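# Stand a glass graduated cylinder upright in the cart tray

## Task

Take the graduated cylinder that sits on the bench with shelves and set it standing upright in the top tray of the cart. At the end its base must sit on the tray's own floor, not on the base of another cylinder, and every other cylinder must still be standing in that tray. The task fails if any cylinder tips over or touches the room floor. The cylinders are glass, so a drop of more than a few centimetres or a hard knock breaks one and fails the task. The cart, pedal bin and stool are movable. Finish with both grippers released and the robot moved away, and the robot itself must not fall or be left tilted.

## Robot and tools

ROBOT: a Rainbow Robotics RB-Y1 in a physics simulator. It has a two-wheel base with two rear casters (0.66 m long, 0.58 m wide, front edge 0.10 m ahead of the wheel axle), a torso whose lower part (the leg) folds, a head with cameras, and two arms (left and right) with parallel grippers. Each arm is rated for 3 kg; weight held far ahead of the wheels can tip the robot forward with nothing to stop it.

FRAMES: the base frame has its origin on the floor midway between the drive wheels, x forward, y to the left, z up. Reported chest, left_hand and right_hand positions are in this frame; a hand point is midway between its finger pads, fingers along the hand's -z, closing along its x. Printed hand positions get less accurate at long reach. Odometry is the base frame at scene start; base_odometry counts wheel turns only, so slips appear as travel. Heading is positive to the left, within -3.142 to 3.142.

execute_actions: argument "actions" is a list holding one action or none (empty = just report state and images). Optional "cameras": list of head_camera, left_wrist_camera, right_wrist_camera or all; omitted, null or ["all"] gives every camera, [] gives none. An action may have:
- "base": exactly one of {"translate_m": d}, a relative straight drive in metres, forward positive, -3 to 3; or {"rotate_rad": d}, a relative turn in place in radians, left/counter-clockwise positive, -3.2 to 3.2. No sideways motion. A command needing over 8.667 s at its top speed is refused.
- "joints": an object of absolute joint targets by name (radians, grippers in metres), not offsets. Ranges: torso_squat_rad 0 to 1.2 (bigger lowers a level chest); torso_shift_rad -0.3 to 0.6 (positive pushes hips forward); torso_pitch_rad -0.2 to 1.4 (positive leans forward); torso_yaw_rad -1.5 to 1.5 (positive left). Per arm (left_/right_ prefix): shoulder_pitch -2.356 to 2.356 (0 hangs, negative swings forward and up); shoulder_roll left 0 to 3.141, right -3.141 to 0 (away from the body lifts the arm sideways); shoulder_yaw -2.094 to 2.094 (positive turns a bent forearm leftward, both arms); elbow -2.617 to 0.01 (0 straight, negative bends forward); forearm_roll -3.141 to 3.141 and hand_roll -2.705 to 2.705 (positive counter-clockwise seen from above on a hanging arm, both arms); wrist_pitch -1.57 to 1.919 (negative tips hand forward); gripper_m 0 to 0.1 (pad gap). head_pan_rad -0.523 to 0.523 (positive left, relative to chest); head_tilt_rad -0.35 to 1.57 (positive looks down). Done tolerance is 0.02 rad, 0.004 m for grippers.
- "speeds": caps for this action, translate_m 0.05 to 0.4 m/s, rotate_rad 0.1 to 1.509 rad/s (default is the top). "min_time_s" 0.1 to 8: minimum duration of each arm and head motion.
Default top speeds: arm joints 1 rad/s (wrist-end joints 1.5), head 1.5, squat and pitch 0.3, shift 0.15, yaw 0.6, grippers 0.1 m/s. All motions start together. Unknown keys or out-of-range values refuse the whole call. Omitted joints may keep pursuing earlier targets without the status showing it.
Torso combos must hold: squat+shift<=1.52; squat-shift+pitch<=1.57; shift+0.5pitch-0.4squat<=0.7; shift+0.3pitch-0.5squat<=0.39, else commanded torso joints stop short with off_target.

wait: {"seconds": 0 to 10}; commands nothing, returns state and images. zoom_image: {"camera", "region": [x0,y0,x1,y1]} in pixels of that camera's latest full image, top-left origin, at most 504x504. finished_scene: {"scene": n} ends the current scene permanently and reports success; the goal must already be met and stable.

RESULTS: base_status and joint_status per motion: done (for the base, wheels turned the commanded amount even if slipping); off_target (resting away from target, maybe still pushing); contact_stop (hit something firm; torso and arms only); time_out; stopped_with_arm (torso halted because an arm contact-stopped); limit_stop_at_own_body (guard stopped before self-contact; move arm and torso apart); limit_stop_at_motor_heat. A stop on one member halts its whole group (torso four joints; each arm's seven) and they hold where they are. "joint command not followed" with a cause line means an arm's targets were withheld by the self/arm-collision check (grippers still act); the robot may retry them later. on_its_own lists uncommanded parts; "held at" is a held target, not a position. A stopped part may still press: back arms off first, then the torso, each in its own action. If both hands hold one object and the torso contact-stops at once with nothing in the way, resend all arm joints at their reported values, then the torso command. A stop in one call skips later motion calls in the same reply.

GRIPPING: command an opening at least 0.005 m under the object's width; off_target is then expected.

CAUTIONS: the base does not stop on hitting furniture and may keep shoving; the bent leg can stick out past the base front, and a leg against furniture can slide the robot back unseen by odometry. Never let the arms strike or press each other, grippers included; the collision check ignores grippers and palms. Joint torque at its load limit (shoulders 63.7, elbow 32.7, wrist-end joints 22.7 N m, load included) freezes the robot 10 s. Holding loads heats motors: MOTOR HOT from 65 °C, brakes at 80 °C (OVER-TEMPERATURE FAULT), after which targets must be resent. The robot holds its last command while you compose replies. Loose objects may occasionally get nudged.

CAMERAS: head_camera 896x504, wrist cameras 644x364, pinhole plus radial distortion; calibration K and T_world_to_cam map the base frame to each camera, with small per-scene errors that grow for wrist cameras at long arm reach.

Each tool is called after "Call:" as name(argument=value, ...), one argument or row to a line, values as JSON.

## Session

Call:
execute_actions(
  actions=[],
  cameras=["head_camera"],
)

Call:
execute_actions(
  actions=[
    {"base":{"rotate_rad":-1.4}},
  ],
  cameras=["head_camera"],
)

Call:
execute_actions(
  actions=[
    {"base":{"rotate_rad":-1.4}},
  ],
  cameras=["head_camera"],
)

Scene clock: 0.00 s.
base_odometry: x=+0.000 y=+0.000 heading=+0.000 (m, m, rad; odometry frame)
base_status: not commanded
joint_positions: torso_squat_rad=+0.350 torso_shift_rad=-0.001 torso_pitch_rad=+0.000 torso_yaw_rad=+0.000 left_shoulder_pitch_rad=-0.028 left_shoulder_roll_rad=+0.035 left_shoulder_yaw_rad=-0.041 left_elbow_rad=-0.202 left_forearm_roll_rad=-0.023 left_wrist_pitch_rad=+0.029 left_hand_roll_rad=+0.000 left_gripper_m=+0.099 right_shoulder_pitch_rad=+0.039 right_shoulder_roll_rad=-0.054 right_shoulder_yaw_rad=+0.033 right_elbow_rad=-0.164 right_forearm_roll_rad=-0.032 right_wrist_pitch_rad=-0.004 right_hand_roll_rad=-0.032 right_gripper_m=+0.100 head_pan_rad=-0.001 head_tilt_rad=+0.400
joint_status: not commanded
chest: x=-0.2285 y=+0.0006 z=+1.2475 quat_wxyz=(+1.000, +0.000, +0.000, +0.000) (m; base frame)
left_hand: x=-0.1165 y=+0.2421 z=+0.5703 quat_wxyz=(+0.994, +0.017, -0.099, -0.037) (m; base frame)
right_hand: x=-0.1758 y=-0.2588 z=+0.5652 quat_wxyz=(+0.997, -0.024, -0.066, -0.019) (m; base frame)
pictures: head_camera
camera_calibration (this result's frames):
head_camera: T_world_to_cam=[[-0.0661153, -0.997359, -0.0300733, 0.0345305], [-0.430623, 0.0557083, -0.900811, 1.27672], [0.900107, -0.0466071, -0.433169, 0.760016], [0, 0, 0, 1]] pos_world=[-0.132026, -0.00126262, 1.48034]
Images, in order (width x height): head_camera 896x504.

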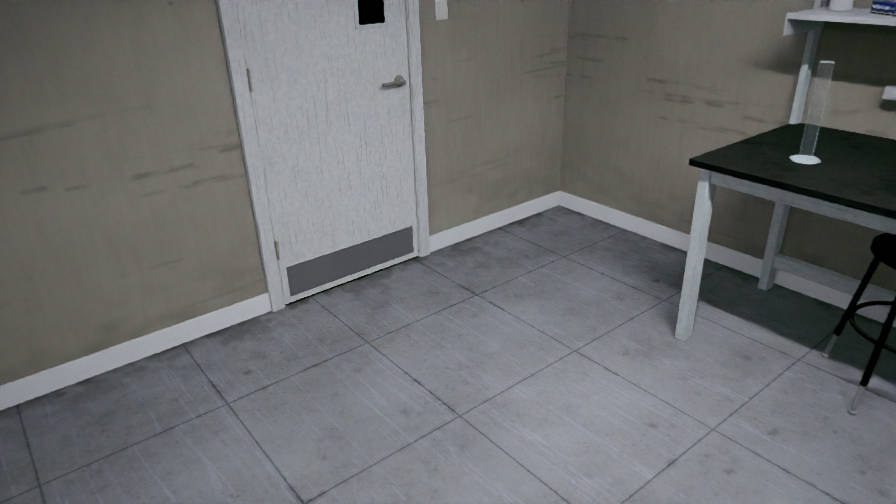

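Scene clock: 3.90 s.
base_odometry: x=+0.000 y=+0.000 heading=-1.399 (m, m, rad; odometry frame)
base_status: done
joint_positions: torso_squat_rad=+0.350 torso_shift_rad=-0.001 torso_pitch_rad=+0.000 torso_yaw_rad=+0.000 left_shoulder_pitch_rad=-0.028 left_shoulder_roll_rad=+0.035 left_shoulder_yaw_rad=-0.041 left_elbow_rad=-0.202 left_forearm_roll_rad=-0.023 left_wrist_pitch_rad=+0.029 left_hand_roll_rad=+0.000 left_gripper_m=+0.099 right_shoulder_pitch_rad=+0.039 right_shoulder_roll_rad=-0.054 right_shoulder_yaw_rad=+0.033 right_elbow_rad=-0.164 right_forearm_roll_rad=-0.032 right_wrist_pitch_rad=-0.004 right_hand_roll_rad=-0.032 right_gripper_m=+0.100 head_pan_rad=-0.001 head_tilt_rad=+0.400
joint_status: not commanded
chest: x=-0.2285 y=+0.0007 z=+1.2475 quat_wxyz=(+1.000, +0.000, +0.000, +0.000) (m; base frame)
left_hand: x=-0.1165 y=+0.2422 z=+0.5703 quat_wxyz=(+0.994, +0.017, -0.099, -0.037) (m; base frame)
right_hand: x=-0.1758 y=-0.2588 z=+0.5652 quat_wxyz=(+0.997, -0.024, -0.066, -0.019) (m; base frame)
pictures: head_camera
camera_calibration (this result's frames):
head_camera: T_world_to_cam=[[-0.066115, -0.997361, -0.0300085, 0.0344983], [-0.430619, 0.0556494, -0.900817, 1.27673], [0.900109, -0.0466353, -0.433161, 0.760013], [0, 0, 0, 1]] pos_world=[-0.132032, -0.00119837, 1.48034]
Images, in order (width x height): head_camera 896x504.

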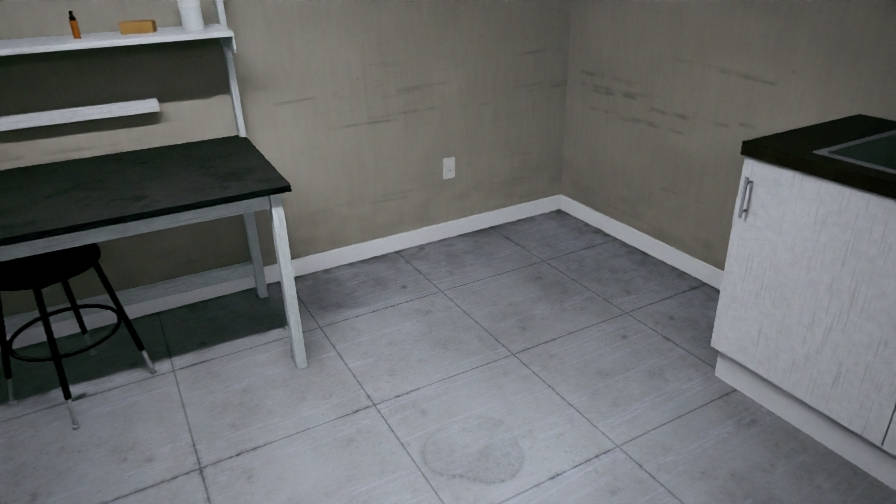

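Scene clock: 7.80 s.
base_odometry: x=+0.000 y=+0.000 heading=-2.799 (m, m, rad; odometry frame)
base_status: done
joint_positions: torso_squat_rad=+0.350 torso_shift_rad=-0.001 torso_pitch_rad=+0.000 torso_yaw_rad=+0.000 left_shoulder_pitch_rad=-0.028 left_shoulder_roll_rad=+0.035 left_shoulder_yaw_rad=-0.041 left_elbow_rad=-0.202 left_forearm_roll_rad=-0.023 left_wrist_pitch_rad=+0.029 left_hand_roll_rad=+0.000 left_gripper_m=+0.099 right_shoulder_pitch_rad=+0.039 right_shoulder_roll_rad=-0.054 right_shoulder_yaw_rad=+0.033 right_elbow_rad=-0.164 right_forearm_roll_rad=-0.032 right_wrist_pitch_rad=-0.004 right_hand_roll_rad=-0.032 right_gripper_m=+0.100 head_pan_rad=-0.001 head_tilt_rad=+0.400
joint_status: not commanded
chest: x=-0.2285 y=+0.0007 z=+1.2475 quat_wxyz=(+1.000, +0.000, +0.000, +0.000) (m; base frame)
left_hand: x=-0.1165 y=+0.2422 z=+0.5703 quat_wxyz=(+0.994, +0.017, -0.099, -0.037) (m; base frame)
right_hand: x=-0.1758 y=-0.2588 z=+0.5652 quat_wxyz=(+0.997, -0.024, -0.066, -0.019) (m; base frame)
pictures: head_camera
camera_calibration (this result's frames):
head_camera: T_world_to_cam=[[-0.0661148, -0.997361, -0.0299947, 0.0344882], [-0.430617, 0.0556368, -0.900818, 1.27673], [0.90011, -0.0466412, -0.433159, 0.760013], [0, 0, 0, 1]] pos_world=[-0.132034, -0.00118784, 1.48034]
Images, in order (width x height): head_camera 896x504.

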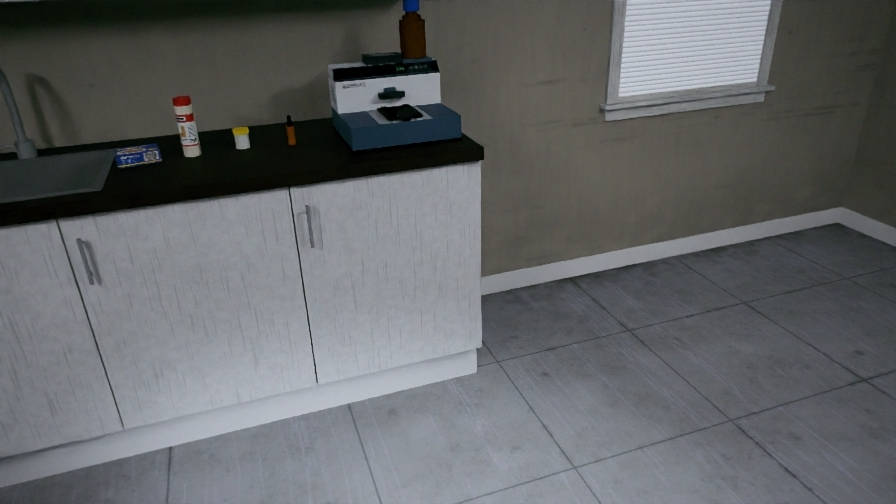

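Call:
execute_actions(
  actions=[
    {"base":{"rotate_rad":-1.6}},
  ],
  cameras=["head_camera"],
)

Scene clock: 14.77 s.
base_odometry: x=+0.000 y=+0.000 heading=+1.885 (m, m, rad; odometry frame)
base_status: done
joint_positions: torso_squat_rad=+0.350 torso_shift_rad=-0.001 torso_pitch_rad=+0.000 torso_yaw_rad=+0.000 left_shoulder_pitch_rad=-0.028 left_shoulder_roll_rad=+0.035 left_shoulder_yaw_rad=-0.041 left_elbow_rad=-0.202 left_forearm_roll_rad=-0.023 left_wrist_pitch_rad=+0.029 left_hand_roll_rad=+0.000 left_gripper_m=+0.099 right_shoulder_pitch_rad=+0.039 right_shoulder_roll_rad=-0.054 right_shoulder_yaw_rad=+0.033 right_elbow_rad=-0.164 right_forearm_roll_rad=-0.032 right_wrist_pitch_rad=-0.004 right_hand_roll_rad=-0.032 right_gripper_m=+0.100 head_pan_rad=-0.001 head_tilt_rad=+0.400
joint_status: not commanded
chest: x=-0.2285 y=+0.0007 z=+1.2475 quat_wxyz=(+1.000, +0.000, +0.000, +0.000) (m; base frame)
left_hand: x=-0.1165 y=+0.2422 z=+0.5703 quat_wxyz=(+0.994, +0.017, -0.099, -0.037) (m; base frame)
right_hand: x=-0.1758 y=-0.2589 z=+0.5652 quat_wxyz=(+0.997, -0.024, -0.066, -0.019) (m; base frame)
pictures: head_camera
camera_calibration (this result's frames):
head_camera: T_world_to_cam=[[-0.0661147, -0.997361, -0.0299947, 0.034485], [-0.43061, 0.0556363, -0.900822, 1.27673], [0.900113, -0.0466415, -0.433152, 0.760011], [0, 0, 0, 1]] pos_world=[-0.132043, -0.00119046, 1.48034]
Images, in order (width x height): head_camera 896x504.

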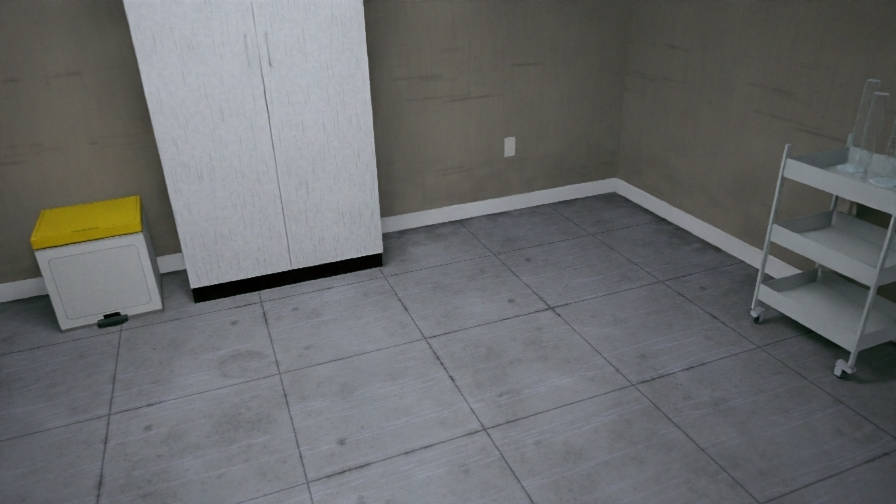

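Call:
execute_actions(
  actions=[
    {"base":{"rotate_rad":-2.17},"joints":{"right_shoulder_pitch_rad":-0.3,"right_elbow_rad":-1.2,"right_wrist_pitch_rad":-0.07,"right_hand_roll_rad":1.57,"right_shoulder_roll_rad":-0.05,"right_shoulder_yaw_rad":0,"right_forearm_roll_rad":0,"torso_squat_rad":0.6}},
  ],
  cameras=[],
)

Call:
execute_actions(
  actions=[
    {"base":{"translate_m":1.70}},
  ],
  cameras=[],
)

Call:
execute_actions(
  actions=[
    {"base":{"rotate_rad":-0.71},"joints":{"head_tilt_rad":0.7}},
  ],
  cameras=["head_camera"],
)

Scene clock: 36.20 s.
base_odometry: x=+0.000 y=+0.000 heading=-0.285 (m, m, rad; odometry frame)
base_status: done
joint_positions: torso_squat_rad=+0.600 torso_shift_rad=-0.001 torso_pitch_rad=-0.001 torso_yaw_rad=+0.000 left_shoulder_pitch_rad=-0.028 left_shoulder_roll_rad=+0.035 left_shoulder_yaw_rad=-0.041 left_elbow_rad=-0.202 left_forearm_roll_rad=-0.023 left_wrist_pitch_rad=+0.029 left_hand_roll_rad=+0.000 left_gripper_m=+0.099 right_shoulder_pitch_rad=-0.300 right_shoulder_roll_rad=-0.050 right_shoulder_yaw_rad=+0.000 right_elbow_rad=-1.200 right_forearm_roll_rad=+0.000 right_wrist_pitch_rad=-0.070 right_hand_roll_rad=+1.570 right_gripper_m=+0.100 head_pan_rad=-0.001 head_tilt_rad=+0.400
joint_status: all done
chest: x=-0.2286 y=+0.0006 z=+1.1676 quat_wxyz=(+1.000, +0.000, +0.000, +0.000) (m; base frame)
left_hand: x=-0.1164 y=+0.2421 z=+0.4905 quat_wxyz=(+0.994, +0.017, -0.099, -0.037) (m; base frame)
right_hand: x=+0.3605 y=-0.1874 z=+0.9345 quat_wxyz=(+0.466, -0.489, -0.502, +0.541) (m; base frame)
pictures: none
No camera images: the call's "cameras" was empty. Leave "cameras" out to get every camera's image.

Scene clock: 41.90 s.
base_odometry: x=+1.631 y=-0.478 heading=-0.285 (m, m, rad; odometry frame)
base_status: done
joint_positions: torso_squat_rad=+0.600 torso_shift_rad=-0.001 torso_pitch_rad=+0.000 torso_yaw_rad=+0.000 left_shoulder_pitch_rad=-0.028 left_shoulder_roll_rad=+0.035 left_shoulder_yaw_rad=-0.041 left_elbow_rad=-0.202 left_forearm_roll_rad=-0.023 left_wrist_pitch_rad=+0.029 left_hand_roll_rad=+0.000 left_gripper_m=+0.099 right_shoulder_pitch_rad=-0.300 right_shoulder_roll_rad=-0.050 right_shoulder_yaw_rad=+0.000 right_elbow_rad=-1.200 right_forearm_roll_rad=+0.000 right_wrist_pitch_rad=-0.070 right_hand_roll_rad=+1.570 right_gripper_m=+0.100 head_pan_rad=-0.001 head_tilt_rad=+0.400
joint_status: not commanded
chest: x=-0.2284 y=+0.0006 z=+1.1677 quat_wxyz=(+1.000, +0.000, +0.000, +0.000) (m; base frame)
left_hand: x=-0.1163 y=+0.2421 z=+0.4905 quat_wxyz=(+0.994, +0.017, -0.099, -0.037) (m; base frame)
right_hand: x=+0.3606 y=-0.1875 z=+0.9344 quat_wxyz=(+0.466, -0.489, -0.501, +0.541) (m; base frame)
pictures: none
No camera images: the call's "cameras" was empty. Leave "cameras" out to get every camera's image.

Scene clock: 44.83 s.
base_odometry: x=+1.631 y=-0.478 heading=-0.995 (m, m, rad; odometry frame)
base_status: done
joint_positions: torso_squat_rad=+0.600 torso_shift_rad=-0.001 torso_pitch_rad=+0.000 torso_yaw_rad=+0.000 left_shoulder_pitch_rad=-0.028 left_shoulder_roll_rad=+0.035 left_shoulder_yaw_rad=-0.041 left_elbow_rad=-0.202 left_forearm_roll_rad=-0.023 left_wrist_pitch_rad=+0.029 left_hand_roll_rad=+0.000 left_gripper_m=+0.099 right_shoulder_pitch_rad=-0.300 right_shoulder_roll_rad=-0.050 right_shoulder_yaw_rad=+0.000 right_elbow_rad=-1.200 right_forearm_roll_rad=+0.000 right_wrist_pitch_rad=-0.070 right_hand_roll_rad=+1.570 right_gripper_m=+0.100 head_pan_rad=-0.001 head_tilt_rad=+0.700
joint_status: all done
chest: x=-0.2284 y=+0.0006 z=+1.1677 quat_wxyz=(+1.000, +0.000, +0.000, +0.000) (m; base frame)
left_hand: x=-0.1164 y=+0.2421 z=+0.4905 quat_wxyz=(+0.994, +0.017, -0.099, -0.037) (m; base frame)
right_hand: x=+0.3606 y=-0.1874 z=+0.9343 quat_wxyz=(+0.466, -0.489, -0.501, +0.541) (m; base frame)
pictures: head_camera
camera_calibration (this result's frames):
head_camera: T_world_to_cam=[[-0.0721414, -0.997352, -0.00923695, 0.00239685], [-0.677378, 0.0557902, -0.733516, 0.925124], [0.732089, -0.04666, -0.679609, 1.02777], [0, 0, 0, 1]] pos_world=[-0.125585, -0.0012668, 1.37709]
Images, in order (width x height): head_camera 896x504.

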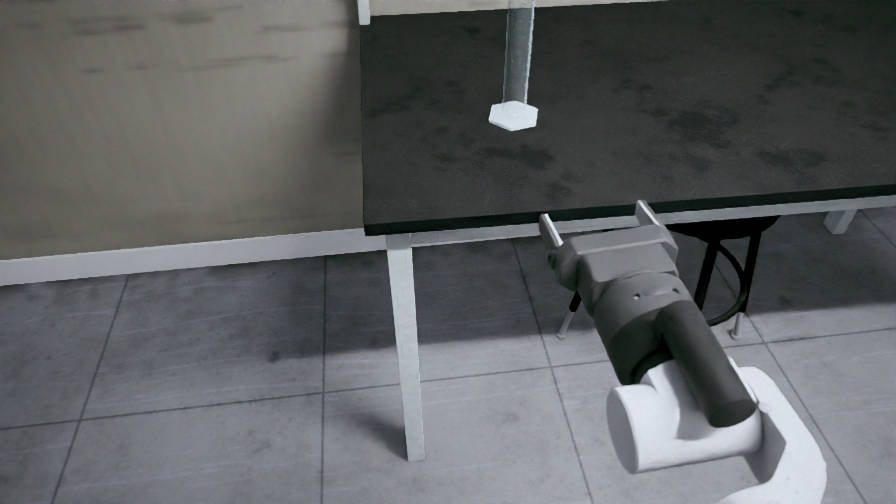

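Call:
execute_actions(
  actions=[
    {"base":{"translate_m":0.42},"joints":{"head_tilt_rad":1.0}},
  ],
  cameras=["head_camera","right_wrist_camera"],
)

Scene clock: 55.10 s.
base_odometry: x=+1.860 y=-0.830 heading=-0.995 (m, m, rad; odometry frame)
base_status: done
joint_positions: torso_squat_rad=+0.600 torso_shift_rad=-0.001 torso_pitch_rad=+0.000 torso_yaw_rad=+0.000 left_shoulder_pitch_rad=-0.028 left_shoulder_roll_rad=+0.035 left_shoulder_yaw_rad=-0.041 left_elbow_rad=-0.202 left_forearm_roll_rad=-0.023 left_wrist_pitch_rad=+0.029 left_hand_roll_rad=+0.000 left_gripper_m=+0.099 right_shoulder_pitch_rad=-0.300 right_shoulder_roll_rad=-0.050 right_shoulder_yaw_rad=+0.000 right_elbow_rad=-1.200 right_forearm_roll_rad=+0.000 right_wrist_pitch_rad=-0.070 right_hand_roll_rad=+1.570 right_gripper_m=+0.100 head_pan_rad=-0.001 head_tilt_rad=+1.000
joint_status: all done
chest: x=-0.2284 y=+0.0006 z=+1.1677 quat_wxyz=(+1.000, +0.000, +0.000, +0.000) (m; base frame)
left_hand: x=-0.1163 y=+0.2421 z=+0.4905 quat_wxyz=(+0.994, +0.017, -0.099, -0.037) (m; base frame)
right_hand: x=+0.3606 y=-0.1874 z=+0.9343 quat_wxyz=(+0.466, -0.489, -0.501, +0.541) (m; base frame)
pictures: head_camera, right_wrist_camera
camera_calibration (this result's frames):
head_camera: T_world_to_cam=[[-0.0717958, -0.997342, 0.0124037, -0.0271288], [-0.863909, 0.0559653, -0.50053, 0.567973], [0.498505, -0.0466515, -0.865631, 1.23396], [0, 0, 0, 1]] pos_world=[-0.126408, -0.00127715, 1.35278]
right_wrist_camera: T_world_to_cam=[[0.0890992, -0.994011, 0.0632685, -0.271737], [-0.680948, -0.107149, -0.724451, 0.932686], [0.726891, 0.0214654, -0.686417, 0.474378], [0, 0, 0, 1]] pos_world=[0.314501, -0.180357, 1.0185]
Images, in order (width x height): head_camera 896x504, right_wrist_camera 644x364.

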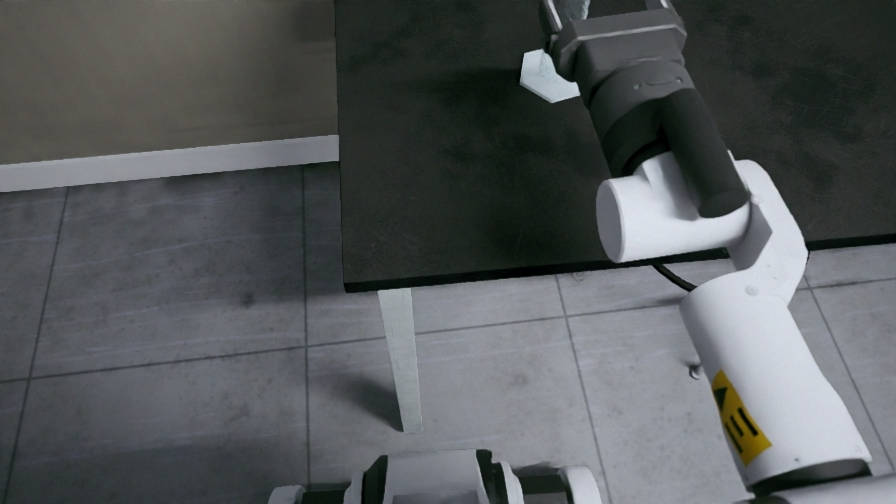

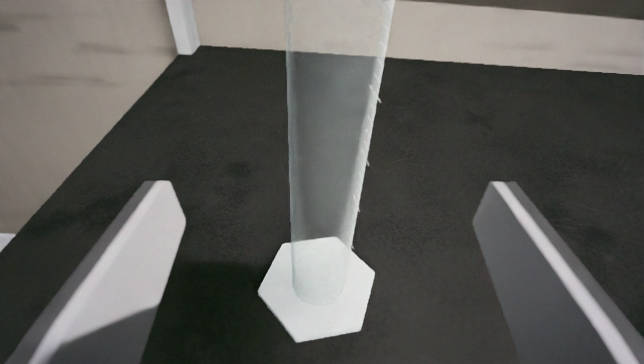

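Call:
execute_actions(
  actions=[
    {"base":{"translate_m":0.07},"speeds":{"translate_m":0.05},"joints":{"right_shoulder_pitch_rad":-0.65,"right_elbow_rad":-0.85},"min_time_s":2},
  ],
  cameras=["head_camera","right_wrist_camera"],
)

Scene clock: 65.67 s.
base_odometry: x=+1.898 y=-0.889 heading=-0.996 (m, m, rad; odometry frame)
base_status: done
joint_positions: torso_squat_rad=+0.600 torso_shift_rad=-0.001 torso_pitch_rad=+0.000 torso_yaw_rad=+0.000 left_shoulder_pitch_rad=-0.028 left_shoulder_roll_rad=+0.035 left_shoulder_yaw_rad=-0.041 left_elbow_rad=-0.202 left_forearm_roll_rad=-0.023 left_wrist_pitch_rad=+0.029 left_hand_roll_rad=+0.000 left_gripper_m=+0.099 right_shoulder_pitch_rad=-0.650 right_shoulder_roll_rad=-0.050 right_shoulder_yaw_rad=+0.000 right_elbow_rad=-0.850 right_forearm_roll_rad=+0.000 right_wrist_pitch_rad=-0.070 right_hand_roll_rad=+1.570 right_gripper_m=+0.100 head_pan_rad=-0.001 head_tilt_rad=+1.000
joint_status: all done
chest: x=-0.2284 y=+0.0006 z=+1.1677 quat_wxyz=(+1.000, +0.000, +0.000, +0.000) (m; base frame)
left_hand: x=-0.1164 y=+0.2421 z=+0.4905 quat_wxyz=(+0.994, +0.017, -0.099, -0.037) (m; base frame)
right_hand: x=+0.4308 y=-0.1293 z=+0.9719 quat_wxyz=(+0.433, -0.472, -0.506, +0.577) (m; base frame)
pictures: head_camera, right_wrist_camera
camera_calibration (this result's frames):
head_camera: T_world_to_cam=[[-0.0717963, -0.997342, 0.0123985, -0.0271262], [-0.863873, 0.055965, -0.500591, 0.568009], [0.498567, -0.0466514, -0.865595, 1.23396], [0, 0, 0, 1]] pos_world=[-0.12647, -0.00127704, 1.35278]
right_wrist_camera: T_world_to_cam=[[0.180146, -0.977769, 0.107309, -0.302483], [-0.67908, -0.20255, -0.705566, 0.982418], [0.711616, 0.0542341, -0.700472, 0.472354], [0, 0, 0, 1]] pos_world=[0.385498, -0.122387, 1.05649]
Images, in order (width x height): head_camera 896x504, right_wrist_camera 644x364.

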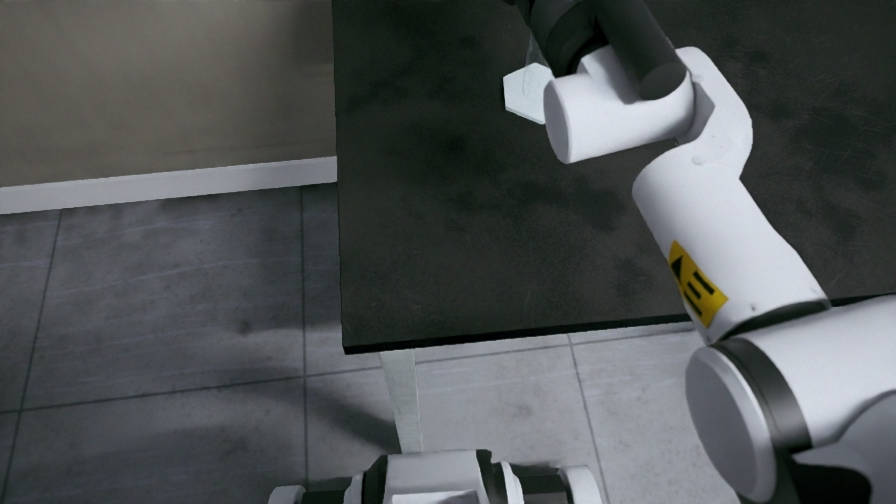

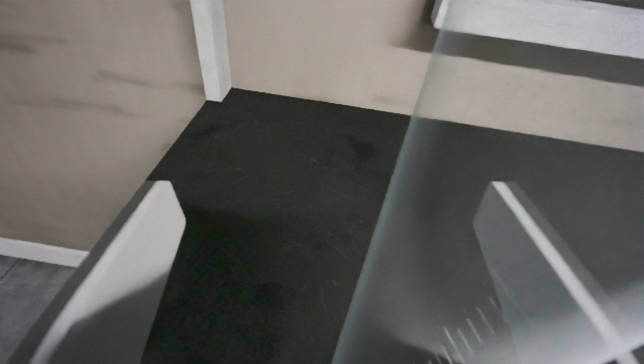

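Call:
execute_actions(
  actions=[
    {"joints":{"head_tilt_rad":0.55}},
  ],
  cameras=["head_camera"],
)

Scene clock: 70.57 s.
base_odometry: x=+1.898 y=-0.889 heading=-0.996 (m, m, rad; odometry frame)
base_status: not commanded
joint_positions: torso_squat_rad=+0.600 torso_shift_rad=-0.001 torso_pitch_rad=+0.000 torso_yaw_rad=+0.000 left_shoulder_pitch_rad=-0.028 left_shoulder_roll_rad=+0.035 left_shoulder_yaw_rad=-0.041 left_elbow_rad=-0.202 left_forearm_roll_rad=-0.023 left_wrist_pitch_rad=+0.029 left_hand_roll_rad=+0.000 left_gripper_m=+0.099 right_shoulder_pitch_rad=-0.650 right_shoulder_roll_rad=-0.050 right_shoulder_yaw_rad=+0.000 right_elbow_rad=-0.850 right_forearm_roll_rad=+0.000 right_wrist_pitch_rad=-0.070 right_hand_roll_rad=+1.570 right_gripper_m=+0.100 head_pan_rad=-0.001 head_tilt_rad=+0.550
joint_status: all done
chest: x=-0.2284 y=+0.0006 z=+1.1677 quat_wxyz=(+1.000, +0.000, +0.000, +0.000) (m; base frame)
left_hand: x=-0.1164 y=+0.2421 z=+0.4905 quat_wxyz=(+0.994, +0.017, -0.099, -0.037) (m; base frame)
right_hand: x=+0.4308 y=-0.1293 z=+0.9719 quat_wxyz=(+0.433, -0.472, -0.506, +0.577) (m; base frame)
pictures: head_camera
camera_calibration (this result's frames):
head_camera: T_world_to_cam=[[-0.0698902, -0.997357, -0.0198501, 0.0173748], [-0.560174, 0.055704, -0.8265, 1.07647], [0.825421, -0.0466448, -0.562587, 0.887004], [0, 0, 0, 1]] pos_world=[-0.127927, -0.00126079, 1.38907]
Images, in order (width x height): head_camera 896x504.

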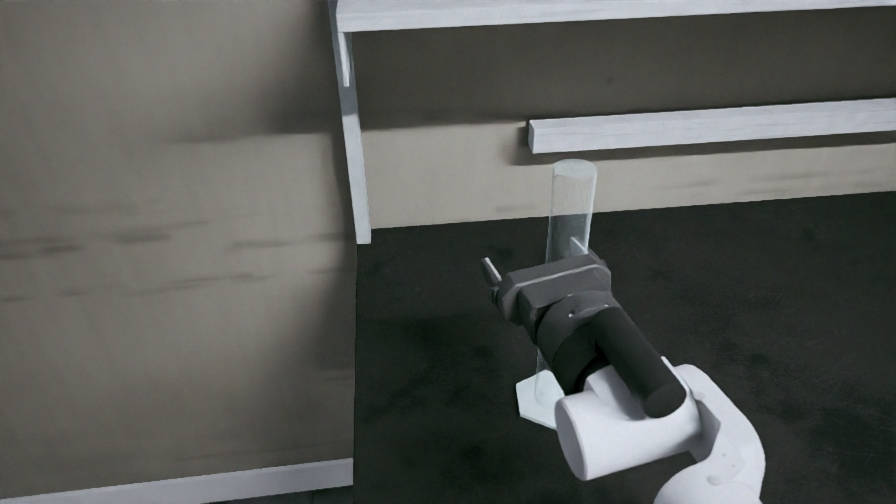

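Call:
execute_actions(
  actions=[
    {"joints":{"torso_yaw_rad":-0.045}},
  ],
  cameras=[],
)

Call:
execute_actions(
  actions=[
    {"joints":{"right_gripper_m":0.02}},
  ],
  cameras=[],
)

Call:
execute_actions(
  actions=[
    {"joints":{"torso_squat_rad":0.1}},
  ],
  cameras=["head_camera"],
)

Scene clock: 79.93 s.
base_odometry: x=+1.898 y=-0.889 heading=-0.996 (m, m, rad; odometry frame)
base_status: not commanded
joint_positions: torso_squat_rad=+0.600 torso_shift_rad=-0.001 torso_pitch_rad=+0.000 torso_yaw_rad=-0.045 left_shoulder_pitch_rad=-0.028 left_shoulder_roll_rad=+0.035 left_shoulder_yaw_rad=-0.041 left_elbow_rad=-0.202 left_forearm_roll_rad=-0.023 left_wrist_pitch_rad=+0.029 left_hand_roll_rad=+0.000 left_gripper_m=+0.099 right_shoulder_pitch_rad=-0.650 right_shoulder_roll_rad=-0.050 right_shoulder_yaw_rad=+0.000 right_elbow_rad=-0.850 right_forearm_roll_rad=+0.000 right_wrist_pitch_rad=-0.070 right_hand_roll_rad=+1.570 right_gripper_m=+0.100 head_pan_rad=-0.001 head_tilt_rad=+0.550
joint_status: all done
chest: x=-0.2284 y=+0.0006 z=+1.1677 quat_wxyz=(+1.000, +0.000, +0.000, -0.023) (m; base frame)
left_hand: x=-0.1056 y=+0.2368 z=+0.4905 quat_wxyz=(+0.993, +0.014, -0.100, -0.060) (m; base frame)
right_hand: x=+0.4243 y=-0.1589 z=+0.9719 quat_wxyz=(+0.446, -0.484, -0.496, +0.567) (m; base frame)
pictures: none
No camera images: the call's "cameras" was empty. Leave "cameras" out to get every camera's image.

Scene clock: 81.20 s.
base_odometry: x=+1.898 y=-0.889 heading=-0.996 (m, m, rad; odometry frame)
base_status: not commanded
joint_positions: torso_squat_rad=+0.600 torso_shift_rad=-0.001 torso_pitch_rad=+0.000 torso_yaw_rad=-0.045 left_shoulder_pitch_rad=-0.028 left_shoulder_roll_rad=+0.035 left_shoulder_yaw_rad=-0.041 left_elbow_rad=-0.202 left_forearm_roll_rad=-0.023 left_wrist_pitch_rad=+0.029 left_hand_roll_rad=+0.000 left_gripper_m=+0.099 right_shoulder_pitch_rad=-0.650 right_shoulder_roll_rad=-0.050 right_shoulder_yaw_rad=+0.000 right_elbow_rad=-0.850 right_forearm_roll_rad=+0.000 right_wrist_pitch_rad=-0.070 right_hand_roll_rad=+1.570 right_gripper_m=+0.044 head_pan_rad=-0.001 head_tilt_rad=+0.550
joint_status: right_gripper_m off_target (ended at +0.044, target +0.020)
chest: x=-0.2284 y=+0.0006 z=+1.1677 quat_wxyz=(+1.000, +0.000, +0.000, -0.023) (m; base frame)
left_hand: x=-0.1056 y=+0.2368 z=+0.4905 quat_wxyz=(+0.993, +0.014, -0.100, -0.060) (m; base frame)
right_hand: x=+0.4243 y=-0.1589 z=+0.9720 quat_wxyz=(+0.446, -0.484, -0.496, +0.567) (m; base frame)
pictures: none
No camera images: the call's "cameras" was empty. Leave "cameras" out to get every camera's image.

Scene clock: 83.73 s.
base_odometry: x=+1.898 y=-0.889 heading=-0.996 (m, m, rad; odometry frame)
base_status: not commanded
joint_positions: torso_squat_rad=+0.100 torso_shift_rad=-0.001 torso_pitch_rad=+0.000 torso_yaw_rad=-0.045 left_shoulder_pitch_rad=-0.028 left_shoulder_roll_rad=+0.035 left_shoulder_yaw_rad=-0.041 left_elbow_rad=-0.202 left_forearm_roll_rad=-0.023 left_wrist_pitch_rad=+0.029 left_hand_roll_rad=+0.000 left_gripper_m=+0.099 right_shoulder_pitch_rad=-0.650 right_shoulder_roll_rad=-0.050 right_shoulder_yaw_rad=+0.000 right_elbow_rad=-0.850 right_forearm_roll_rad=+0.000 right_wrist_pitch_rad=-0.070 right_hand_roll_rad=+1.570 right_gripper_m=+0.044 head_pan_rad=-0.001 head_tilt_rad=+0.550
joint_status: all done
chest: x=-0.2284 y=+0.0007 z=+1.2864 quat_wxyz=(+1.000, +0.000, +0.000, -0.023) (m; base frame)
left_hand: x=-0.1057 y=+0.2369 z=+0.6093 quat_wxyz=(+0.993, +0.014, -0.099, -0.060) (m; base frame)
right_hand: x=+0.4242 y=-0.1589 z=+1.0903 quat_wxyz=(+0.446, -0.483, -0.495, +0.567) (m; base frame)
pictures: head_camera
camera_calibration (this result's frames):
head_camera: T_world_to_cam=[[-0.114943, -0.993174, -0.0198373, 0.00952757], [-0.557238, 0.0809969, -0.826393, 1.17517], [0.822359, -0.0839342, -0.562744, 0.953316], [0, 0, 0, 1]] pos_world=[-0.128024, -0.00570678, 1.50781]
Images, in order (width x height): head_camera 896x504.

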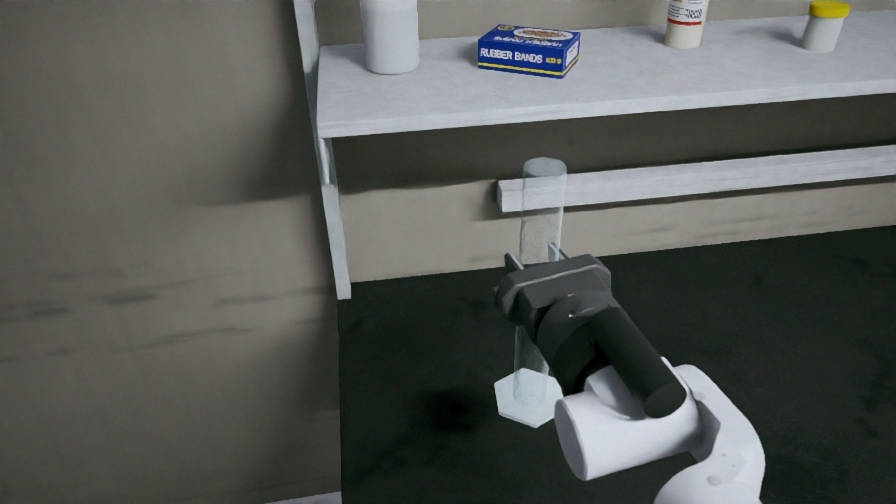

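Call:
execute_actions(
  actions=[
    {"base":{"translate_m":-0.4}},
  ],
  cameras=[],
)

Call:
execute_actions(
  actions=[
    {"base":{"rotate_rad":-3.085},"joints":{"torso_yaw_rad":0}},
  ],
  cameras=[],
)

Call:
execute_actions(
  actions=[
    {"base":{"translate_m":2.86}},
  ],
  cameras=[],
)

Call:
execute_actions(
  actions=[
    {"base":{"rotate_rad":-1.567},"joints":{"head_tilt_rad":0.6}},
  ],
  cameras=["head_camera"],
)

Scene clock: 95.07 s.
base_odometry: x=+1.680 y=-0.553 heading=-0.997 (m, m, rad; odometry frame)
base_status: done
joint_positions: torso_squat_rad=+0.100 torso_shift_rad=-0.001 torso_pitch_rad=+0.000 torso_yaw_rad=-0.045 left_shoulder_pitch_rad=-0.028 left_shoulder_roll_rad=+0.035 left_shoulder_yaw_rad=-0.041 left_elbow_rad=-0.202 left_forearm_roll_rad=-0.023 left_wrist_pitch_rad=+0.029 left_hand_roll_rad=+0.000 left_gripper_m=+0.099 right_shoulder_pitch_rad=-0.650 right_shoulder_roll_rad=-0.050 right_shoulder_yaw_rad=+0.000 right_elbow_rad=-0.850 right_forearm_roll_rad=+0.000 right_wrist_pitch_rad=-0.070 right_hand_roll_rad=+1.570 right_gripper_m=+0.044 head_pan_rad=-0.001 head_tilt_rad=+0.550
joint_status: not commanded
chest: x=-0.2285 y=+0.0007 z=+1.2864 quat_wxyz=(+1.000, +0.000, +0.000, -0.023) (m; base frame)
left_hand: x=-0.1058 y=+0.2369 z=+0.6093 quat_wxyz=(+0.993, +0.014, -0.099, -0.060) (m; base frame)
right_hand: x=+0.4241 y=-0.1589 z=+1.0904 quat_wxyz=(+0.446, -0.483, -0.495, +0.567) (m; base frame)
pictures: none
No camera images: the call's "cameras" was empty. Leave "cameras" out to get every camera's image.

Scene clock: 104.20 s.
base_odometry: x=+1.680 y=-0.553 heading=+2.207 (m, m, rad; odometry frame)
base_status: rotate_rad time_out (by the wheels' count: -3.079 of -3.085)
joint_positions: torso_squat_rad=+0.100 torso_shift_rad=-0.001 torso_pitch_rad=+0.000 torso_yaw_rad=+0.000 left_shoulder_pitch_rad=-0.028 left_shoulder_roll_rad=+0.035 left_shoulder_yaw_rad=-0.041 left_elbow_rad=-0.202 left_forearm_roll_rad=-0.023 left_wrist_pitch_rad=+0.029 left_hand_roll_rad=+0.000 left_gripper_m=+0.099 right_shoulder_pitch_rad=-0.650 right_shoulder_roll_rad=-0.050 right_shoulder_yaw_rad=+0.000 right_elbow_rad=-0.850 right_forearm_roll_rad=+0.000 right_wrist_pitch_rad=-0.070 right_hand_roll_rad=+1.570 right_gripper_m=+0.043 head_pan_rad=-0.001 head_tilt_rad=+0.550
joint_status: all done
chest: x=-0.2285 y=+0.0007 z=+1.2864 quat_wxyz=(+1.000, +0.000, +0.000, +0.000) (m; base frame)
left_hand: x=-0.1164 y=+0.2422 z=+0.6093 quat_wxyz=(+0.994, +0.017, -0.099, -0.038) (m; base frame)
right_hand: x=+0.4307 y=-0.1293 z=+1.0903 quat_wxyz=(+0.434, -0.472, -0.506, +0.577) (m; base frame)
pictures: none
No camera images: the call's "cameras" was empty. Leave "cameras" out to get every camera's image.

not run: a stop came earlier in this reply.

not run: a stop came earlier in this reply.

Call:
execute_actions(
  actions=[],
  cameras=["head_camera"],
)

Scene clock: 112.50 s.
base_odometry: x=+1.680 y=-0.553 heading=+2.207 (m, m, rad; odometry frame)
base_status: rotate_rad time_out (by the wheels' count: -3.079 of -3.085)
joint_positions: torso_squat_rad=+0.100 torso_shift_rad=-0.001 torso_pitch_rad=+0.000 torso_yaw_rad=+0.000 left_shoulder_pitch_rad=-0.028 left_shoulder_roll_rad=+0.035 left_shoulder_yaw_rad=-0.041 left_elbow_rad=-0.202 left_forearm_roll_rad=-0.023 left_wrist_pitch_rad=+0.029 left_hand_roll_rad=+0.000 left_gripper_m=+0.099 right_shoulder_pitch_rad=-0.650 right_shoulder_roll_rad=-0.050 right_shoulder_yaw_rad=+0.000 right_elbow_rad=-0.850 right_forearm_roll_rad=+0.000 right_wrist_pitch_rad=-0.070 right_hand_roll_rad=+1.570 right_gripper_m=+0.043 head_pan_rad=-0.001 head_tilt_rad=+0.550
joint_status: all done
chest: x=-0.2285 y=+0.0007 z=+1.2864 quat_wxyz=(+1.000, +0.000, +0.000, +0.000) (m; base frame)
left_hand: x=-0.1164 y=+0.2422 z=+0.6093 quat_wxyz=(+0.994, +0.017, -0.099, -0.038) (m; base frame)
right_hand: x=+0.4307 y=-0.1293 z=+1.0903 quat_wxyz=(+0.434, -0.472, -0.506, +0.577) (m; base frame)
pictures: head_camera
camera_calibration (this result's frames):
head_camera: T_world_to_cam=[[-0.0701125, -0.997341, -0.0198724, 0.0197853], [-0.560206, 0.0558499, -0.826469, 1.17456], [0.825381, -0.0468131, -0.562632, 0.953899], [0, 0, 0, 1]] pos_world=[-0.127946, -0.00121146, 1.50783]
Images, in order (width x height): head_camera 896x504.

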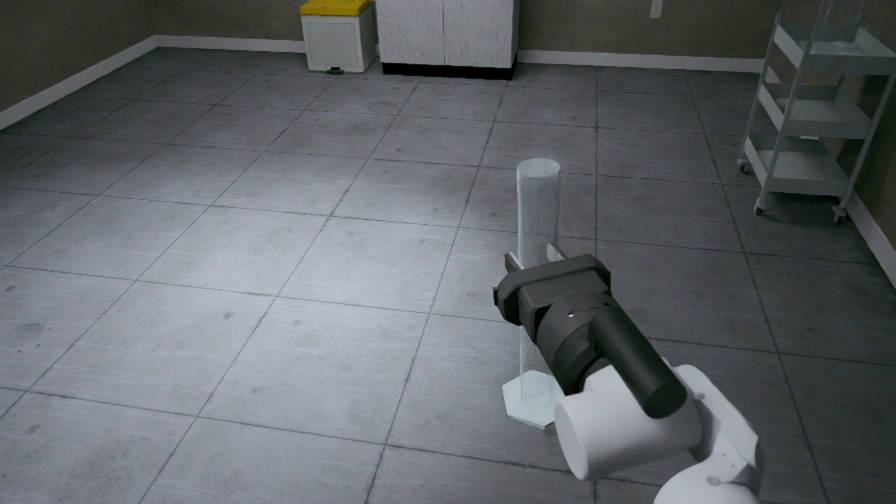

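Call:
execute_actions(
  actions=[
    {"base":{"translate_m":0.4}},
  ],
  cameras=[],
)

Call:
execute_actions(
  actions=[
    {"base":{"rotate_rad":-0.262}},
  ],
  cameras=[],
)

Call:
execute_actions(
  actions=[
    {"base":{"translate_m":2.47}},
  ],
  cameras=[],
)

Call:
execute_actions(
  actions=[
    {"base":{"rotate_rad":-1.576},"joints":{"head_tilt_rad":0.6}},
  ],
  cameras=["head_camera"],
)

Scene clock: 126.43 s.
base_odometry: x=+1.442 y=-0.231 heading=+2.206 (m, m, rad; odometry frame)
base_status: done
joint_positions: torso_squat_rad=+0.100 torso_shift_rad=-0.001 torso_pitch_rad=+0.000 torso_yaw_rad=+0.000 left_shoulder_pitch_rad=-0.028 left_shoulder_roll_rad=+0.035 left_shoulder_yaw_rad=-0.041 left_elbow_rad=-0.202 left_forearm_roll_rad=-0.023 left_wrist_pitch_rad=+0.029 left_hand_roll_rad=+0.000 left_gripper_m=+0.099 right_shoulder_pitch_rad=-0.650 right_shoulder_roll_rad=-0.050 right_shoulder_yaw_rad=+0.000 right_elbow_rad=-0.850 right_forearm_roll_rad=+0.000 right_wrist_pitch_rad=-0.070 right_hand_roll_rad=+1.570 right_gripper_m=+0.043 head_pan_rad=-0.001 head_tilt_rad=+0.550
joint_status: not commanded
chest: x=-0.2284 y=+0.0007 z=+1.2864 quat_wxyz=(+1.000, +0.000, +0.000, +0.000) (m; base frame)
left_hand: x=-0.1164 y=+0.2422 z=+0.6093 quat_wxyz=(+0.994, +0.017, -0.099, -0.038) (m; base frame)
right_hand: x=+0.4307 y=-0.1293 z=+1.0903 quat_wxyz=(+0.434, -0.472, -0.506, +0.577) (m; base frame)
pictures: none
No camera images: the call's "cameras" was empty. Leave "cameras" out to get every camera's image.

Scene clock: 128.23 s.
base_odometry: x=+1.442 y=-0.231 heading=+1.944 (m, m, rad; odometry frame)
base_status: done
joint_positions: torso_squat_rad=+0.100 torso_shift_rad=-0.001 torso_pitch_rad=+0.000 torso_yaw_rad=+0.000 left_shoulder_pitch_rad=-0.028 left_shoulder_roll_rad=+0.035 left_shoulder_yaw_rad=-0.041 left_elbow_rad=-0.202 left_forearm_roll_rad=-0.023 left_wrist_pitch_rad=+0.029 left_hand_roll_rad=+0.000 left_gripper_m=+0.099 right_shoulder_pitch_rad=-0.650 right_shoulder_roll_rad=-0.050 right_shoulder_yaw_rad=+0.000 right_elbow_rad=-0.850 right_forearm_roll_rad=+0.000 right_wrist_pitch_rad=-0.070 right_hand_roll_rad=+1.570 right_gripper_m=+0.043 head_pan_rad=-0.001 head_tilt_rad=+0.550
joint_status: not commanded
chest: x=-0.2284 y=+0.0008 z=+1.2864 quat_wxyz=(+1.000, +0.000, +0.000, +0.000) (m; base frame)
left_hand: x=-0.1164 y=+0.2422 z=+0.6093 quat_wxyz=(+0.994, +0.017, -0.099, -0.038) (m; base frame)
right_hand: x=+0.4307 y=-0.1292 z=+1.0903 quat_wxyz=(+0.434, -0.472, -0.506, +0.577) (m; base frame)
pictures: none
No camera images: the call's "cameras" was empty. Leave "cameras" out to get every camera's image.

Scene clock: 135.97 s.
base_odometry: x=+0.542 y=+2.069 heading=+1.944 (m, m, rad; odometry frame)
base_status: done
joint_positions: torso_squat_rad=+0.100 torso_shift_rad=-0.001 torso_pitch_rad=+0.000 torso_yaw_rad=+0.000 left_shoulder_pitch_rad=-0.028 left_shoulder_roll_rad=+0.035 left_shoulder_yaw_rad=-0.041 left_elbow_rad=-0.202 left_forearm_roll_rad=-0.023 left_wrist_pitch_rad=+0.029 left_hand_roll_rad=+0.000 left_gripper_m=+0.099 right_shoulder_pitch_rad=-0.650 right_shoulder_roll_rad=-0.050 right_shoulder_yaw_rad=+0.000 right_elbow_rad=-0.850 right_forearm_roll_rad=+0.000 right_wrist_pitch_rad=-0.070 right_hand_roll_rad=+1.570 right_gripper_m=+0.043 head_pan_rad=-0.001 head_tilt_rad=+0.550
joint_status: not commanded
chest: x=-0.2284 y=+0.0007 z=+1.2864 quat_wxyz=(+1.000, +0.000, +0.000, +0.000) (m; base frame)
left_hand: x=-0.1164 y=+0.2422 z=+0.6093 quat_wxyz=(+0.994, +0.017, -0.099, -0.038) (m; base frame)
right_hand: x=+0.4307 y=-0.1292 z=+1.0903 quat_wxyz=(+0.434, -0.472, -0.506, +0.577) (m; base frame)
pictures: none
No camera images: the call's "cameras" was empty. Leave "cameras" out to get every camera's image.

Scene clock: 140.00 s.
base_odometry: x=+0.542 y=+2.069 heading=+0.368 (m, m, rad; odometry frame)
base_status: done
joint_positions: torso_squat_rad=+0.100 torso_shift_rad=-0.001 torso_pitch_rad=+0.000 torso_yaw_rad=+0.000 left_shoulder_pitch_rad=-0.028 left_shoulder_roll_rad=+0.035 left_shoulder_yaw_rad=-0.041 left_elbow_rad=-0.202 left_forearm_roll_rad=-0.023 left_wrist_pitch_rad=+0.029 left_hand_roll_rad=+0.000 left_gripper_m=+0.099 right_shoulder_pitch_rad=-0.650 right_shoulder_roll_rad=-0.050 right_shoulder_yaw_rad=+0.000 right_elbow_rad=-0.850 right_forearm_roll_rad=+0.000 right_wrist_pitch_rad=-0.070 right_hand_roll_rad=+1.570 right_gripper_m=+0.043 head_pan_rad=-0.001 head_tilt_rad=+0.600
joint_status: all done
chest: x=-0.2284 y=+0.0007 z=+1.2864 quat_wxyz=(+1.000, +0.000, +0.000, +0.000) (m; base frame)
left_hand: x=-0.1164 y=+0.2422 z=+0.6093 quat_wxyz=(+0.994, +0.017, -0.099, -0.038) (m; base frame)
right_hand: x=+0.4307 y=-0.1293 z=+1.0903 quat_wxyz=(+0.434, -0.472, -0.506, +0.577) (m; base frame)
pictures: head_camera
camera_calibration (this result's frames):
head_camera: T_world_to_cam=[[-0.0710393, -0.99734, -0.0163501, 0.0143834], [-0.600815, 0.0558682, -0.797434, 1.12303], [0.796226, -0.0468258, -0.603185, 1.00815], [0, 0, 0, 1]] pos_world=[-0.126957, -0.00118926, 1.50388]
Images, in order (width x height): head_camera 896x504.

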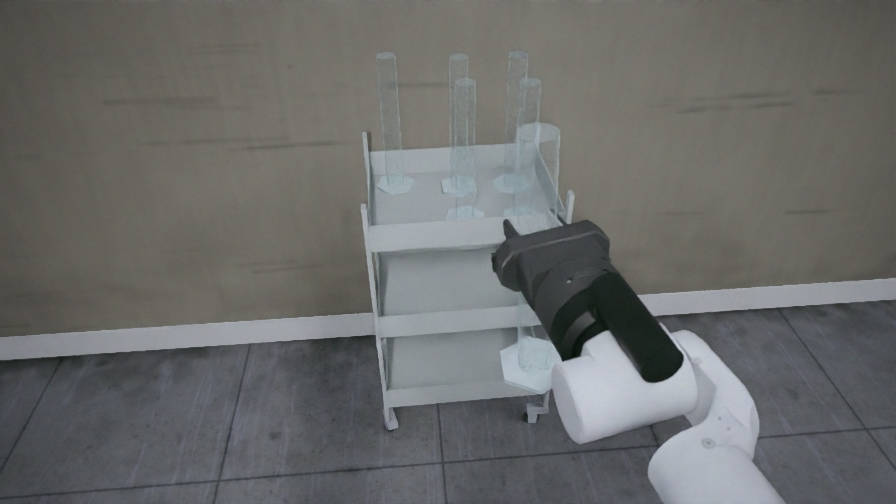

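Call:
execute_actions(
  actions=[
    {"base":{"translate_m":0.7},"joints":{"torso_yaw_rad":0.27,"head_tilt_rad":0.9,"head_pan_rad":-0.2}},
  ],
  cameras=[],
)

Call:
execute_actions(
  actions=[
    {"joints":{"torso_squat_rad":0.6}},
  ],
  cameras=["head_camera"],
)

Scene clock: 151.93 s.
base_odometry: x=+1.195 y=+2.321 heading=+0.367 (m, m, rad; odometry frame)
base_status: done
joint_positions: torso_squat_rad=+0.100 torso_shift_rad=-0.001 torso_pitch_rad=+0.000 torso_yaw_rad=+0.270 left_shoulder_pitch_rad=-0.028 left_shoulder_roll_rad=+0.035 left_shoulder_yaw_rad=-0.041 left_elbow_rad=-0.202 left_forearm_roll_rad=-0.023 left_wrist_pitch_rad=+0.029 left_hand_roll_rad=+0.000 left_gripper_m=+0.099 right_shoulder_pitch_rad=-0.650 right_shoulder_roll_rad=-0.050 right_shoulder_yaw_rad=+0.000 right_elbow_rad=-0.850 right_forearm_roll_rad=+0.000 right_wrist_pitch_rad=-0.070 right_hand_roll_rad=+1.570 right_gripper_m=+0.043 head_pan_rad=-0.200 head_tilt_rad=+0.900
joint_status: all done
chest: x=-0.2284 y=+0.0007 z=+1.2864 quat_wxyz=(+0.991, +0.000, +0.000, +0.135) (m; base frame)
left_hand: x=-0.1850 y=+0.2633 z=+0.6093 quat_wxyz=(+0.990, +0.030, -0.096, +0.097) (m; base frame)
right_hand: x=+0.4414 y=+0.0513 z=+1.0903 quat_wxyz=(+0.352, -0.400, -0.565, +0.630) (m; base frame)
pictures: none
No camera images: the call's "cameras" was empty. Leave "cameras" out to get every camera's image.

Scene clock: 154.47 s.
base_odometry: x=+1.195 y=+2.321 heading=+0.367 (m, m, rad; odometry frame)
base_status: not commanded
joint_positions: torso_squat_rad=+0.600 torso_shift_rad=-0.001 torso_pitch_rad=+0.000 torso_yaw_rad=+0.270 left_shoulder_pitch_rad=-0.028 left_shoulder_roll_rad=+0.035 left_shoulder_yaw_rad=-0.041 left_elbow_rad=-0.202 left_forearm_roll_rad=-0.023 left_wrist_pitch_rad=+0.029 left_hand_roll_rad=+0.000 left_gripper_m=+0.099 right_shoulder_pitch_rad=-0.650 right_shoulder_roll_rad=-0.050 right_shoulder_yaw_rad=+0.000 right_elbow_rad=-0.850 right_forearm_roll_rad=+0.000 right_wrist_pitch_rad=-0.070 right_hand_roll_rad=+1.570 right_gripper_m=+0.043 head_pan_rad=-0.200 head_tilt_rad=+0.900
joint_status: all done
chest: x=-0.2285 y=+0.0006 z=+1.1677 quat_wxyz=(+0.991, +0.000, +0.000, +0.135) (m; base frame)
left_hand: x=-0.1848 y=+0.2632 z=+0.4905 quat_wxyz=(+0.990, +0.030, -0.096, +0.097) (m; base frame)
right_hand: x=+0.4414 y=+0.0512 z=+0.9716 quat_wxyz=(+0.352, -0.400, -0.565, +0.630) (m; base frame)
pictures: head_camera
camera_calibration (this result's frames):
head_camera: T_world_to_cam=[[-0.00222689, -0.999984, 0.00522063, 0.00291044], [-0.811447, -0.00124408, -0.584425, 0.692804], [0.584422, -0.00553771, -0.811431, 1.17813], [0, 0, 0, 1]] pos_world=[-0.126344, 0.0102964, 1.36085]
Images, in order (width x height): head_camera 896x504.

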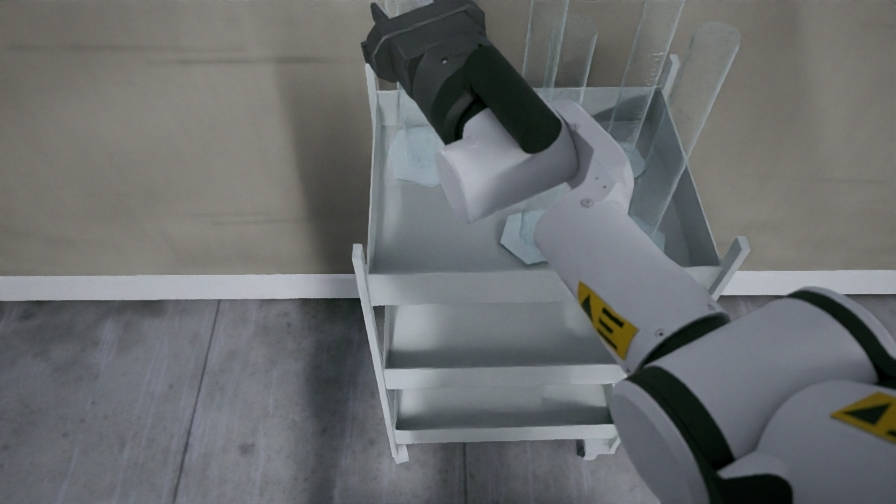

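Call:
execute_actions(
  actions=[
    {"joints":{"torso_yaw_rad":0.225,"torso_squat_rad":0.8}},
  ],
  cameras=["head_camera"],
)

Scene clock: 162.37 s.
base_odometry: x=+1.195 y=+2.321 heading=+0.367 (m, m, rad; odometry frame)
base_status: not commanded
joint_positions: torso_squat_rad=+0.800 torso_shift_rad=-0.001 torso_pitch_rad=+0.000 torso_yaw_rad=+0.225 left_shoulder_pitch_rad=-0.028 left_shoulder_roll_rad=+0.035 left_shoulder_yaw_rad=-0.041 left_elbow_rad=-0.202 left_forearm_roll_rad=-0.023 left_wrist_pitch_rad=+0.029 left_hand_roll_rad=+0.000 left_gripper_m=+0.099 right_shoulder_pitch_rad=-0.650 right_shoulder_roll_rad=-0.050 right_shoulder_yaw_rad=+0.000 right_elbow_rad=-0.850 right_forearm_roll_rad=+0.000 right_wrist_pitch_rad=-0.070 right_hand_roll_rad=+1.570 right_gripper_m=+0.043 head_pan_rad=-0.200 head_tilt_rad=+0.900
joint_status: all done
chest: x=-0.2284 y=+0.0005 z=+1.0776 quat_wxyz=(+0.994, +0.000, +0.000, +0.112) (m; base frame)
left_hand: x=-0.1730 y=+0.2609 z=+0.4005 quat_wxyz=(+0.992, +0.028, -0.097, +0.074) (m; base frame)
right_hand: x=+0.4431 y=+0.0210 z=+0.8816 quat_wxyz=(+0.366, -0.412, -0.556, +0.622) (m; base frame)
pictures: head_camera
camera_calibration (this result's frames):
head_camera: T_world_to_cam=[[-0.0471946, -0.998872, 0.00520214, -0.00694832], [-0.810666, 0.0352584, -0.584447, 0.640405], [0.583604, -0.0317999, -0.811415, 1.10484], [0, 0, 0, 1]] pos_world=[-0.125965, 0.0056138, 1.27081]
Images, in order (width x height): head_camera 896x504.

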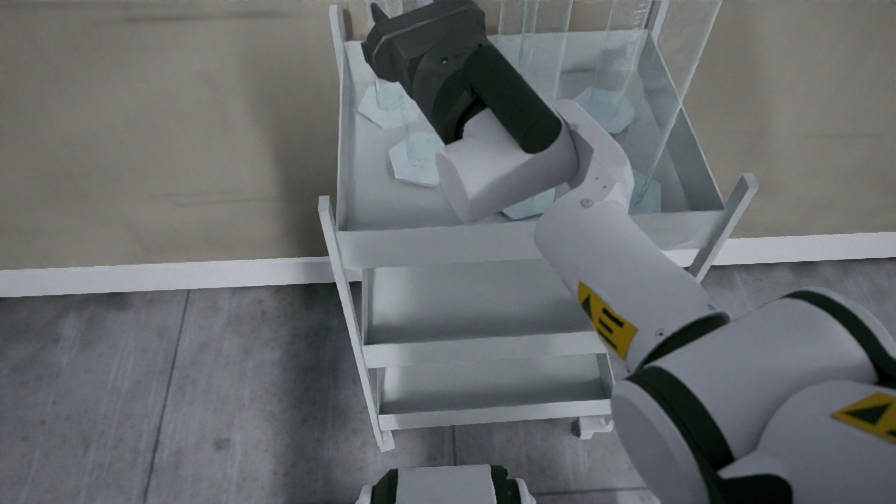

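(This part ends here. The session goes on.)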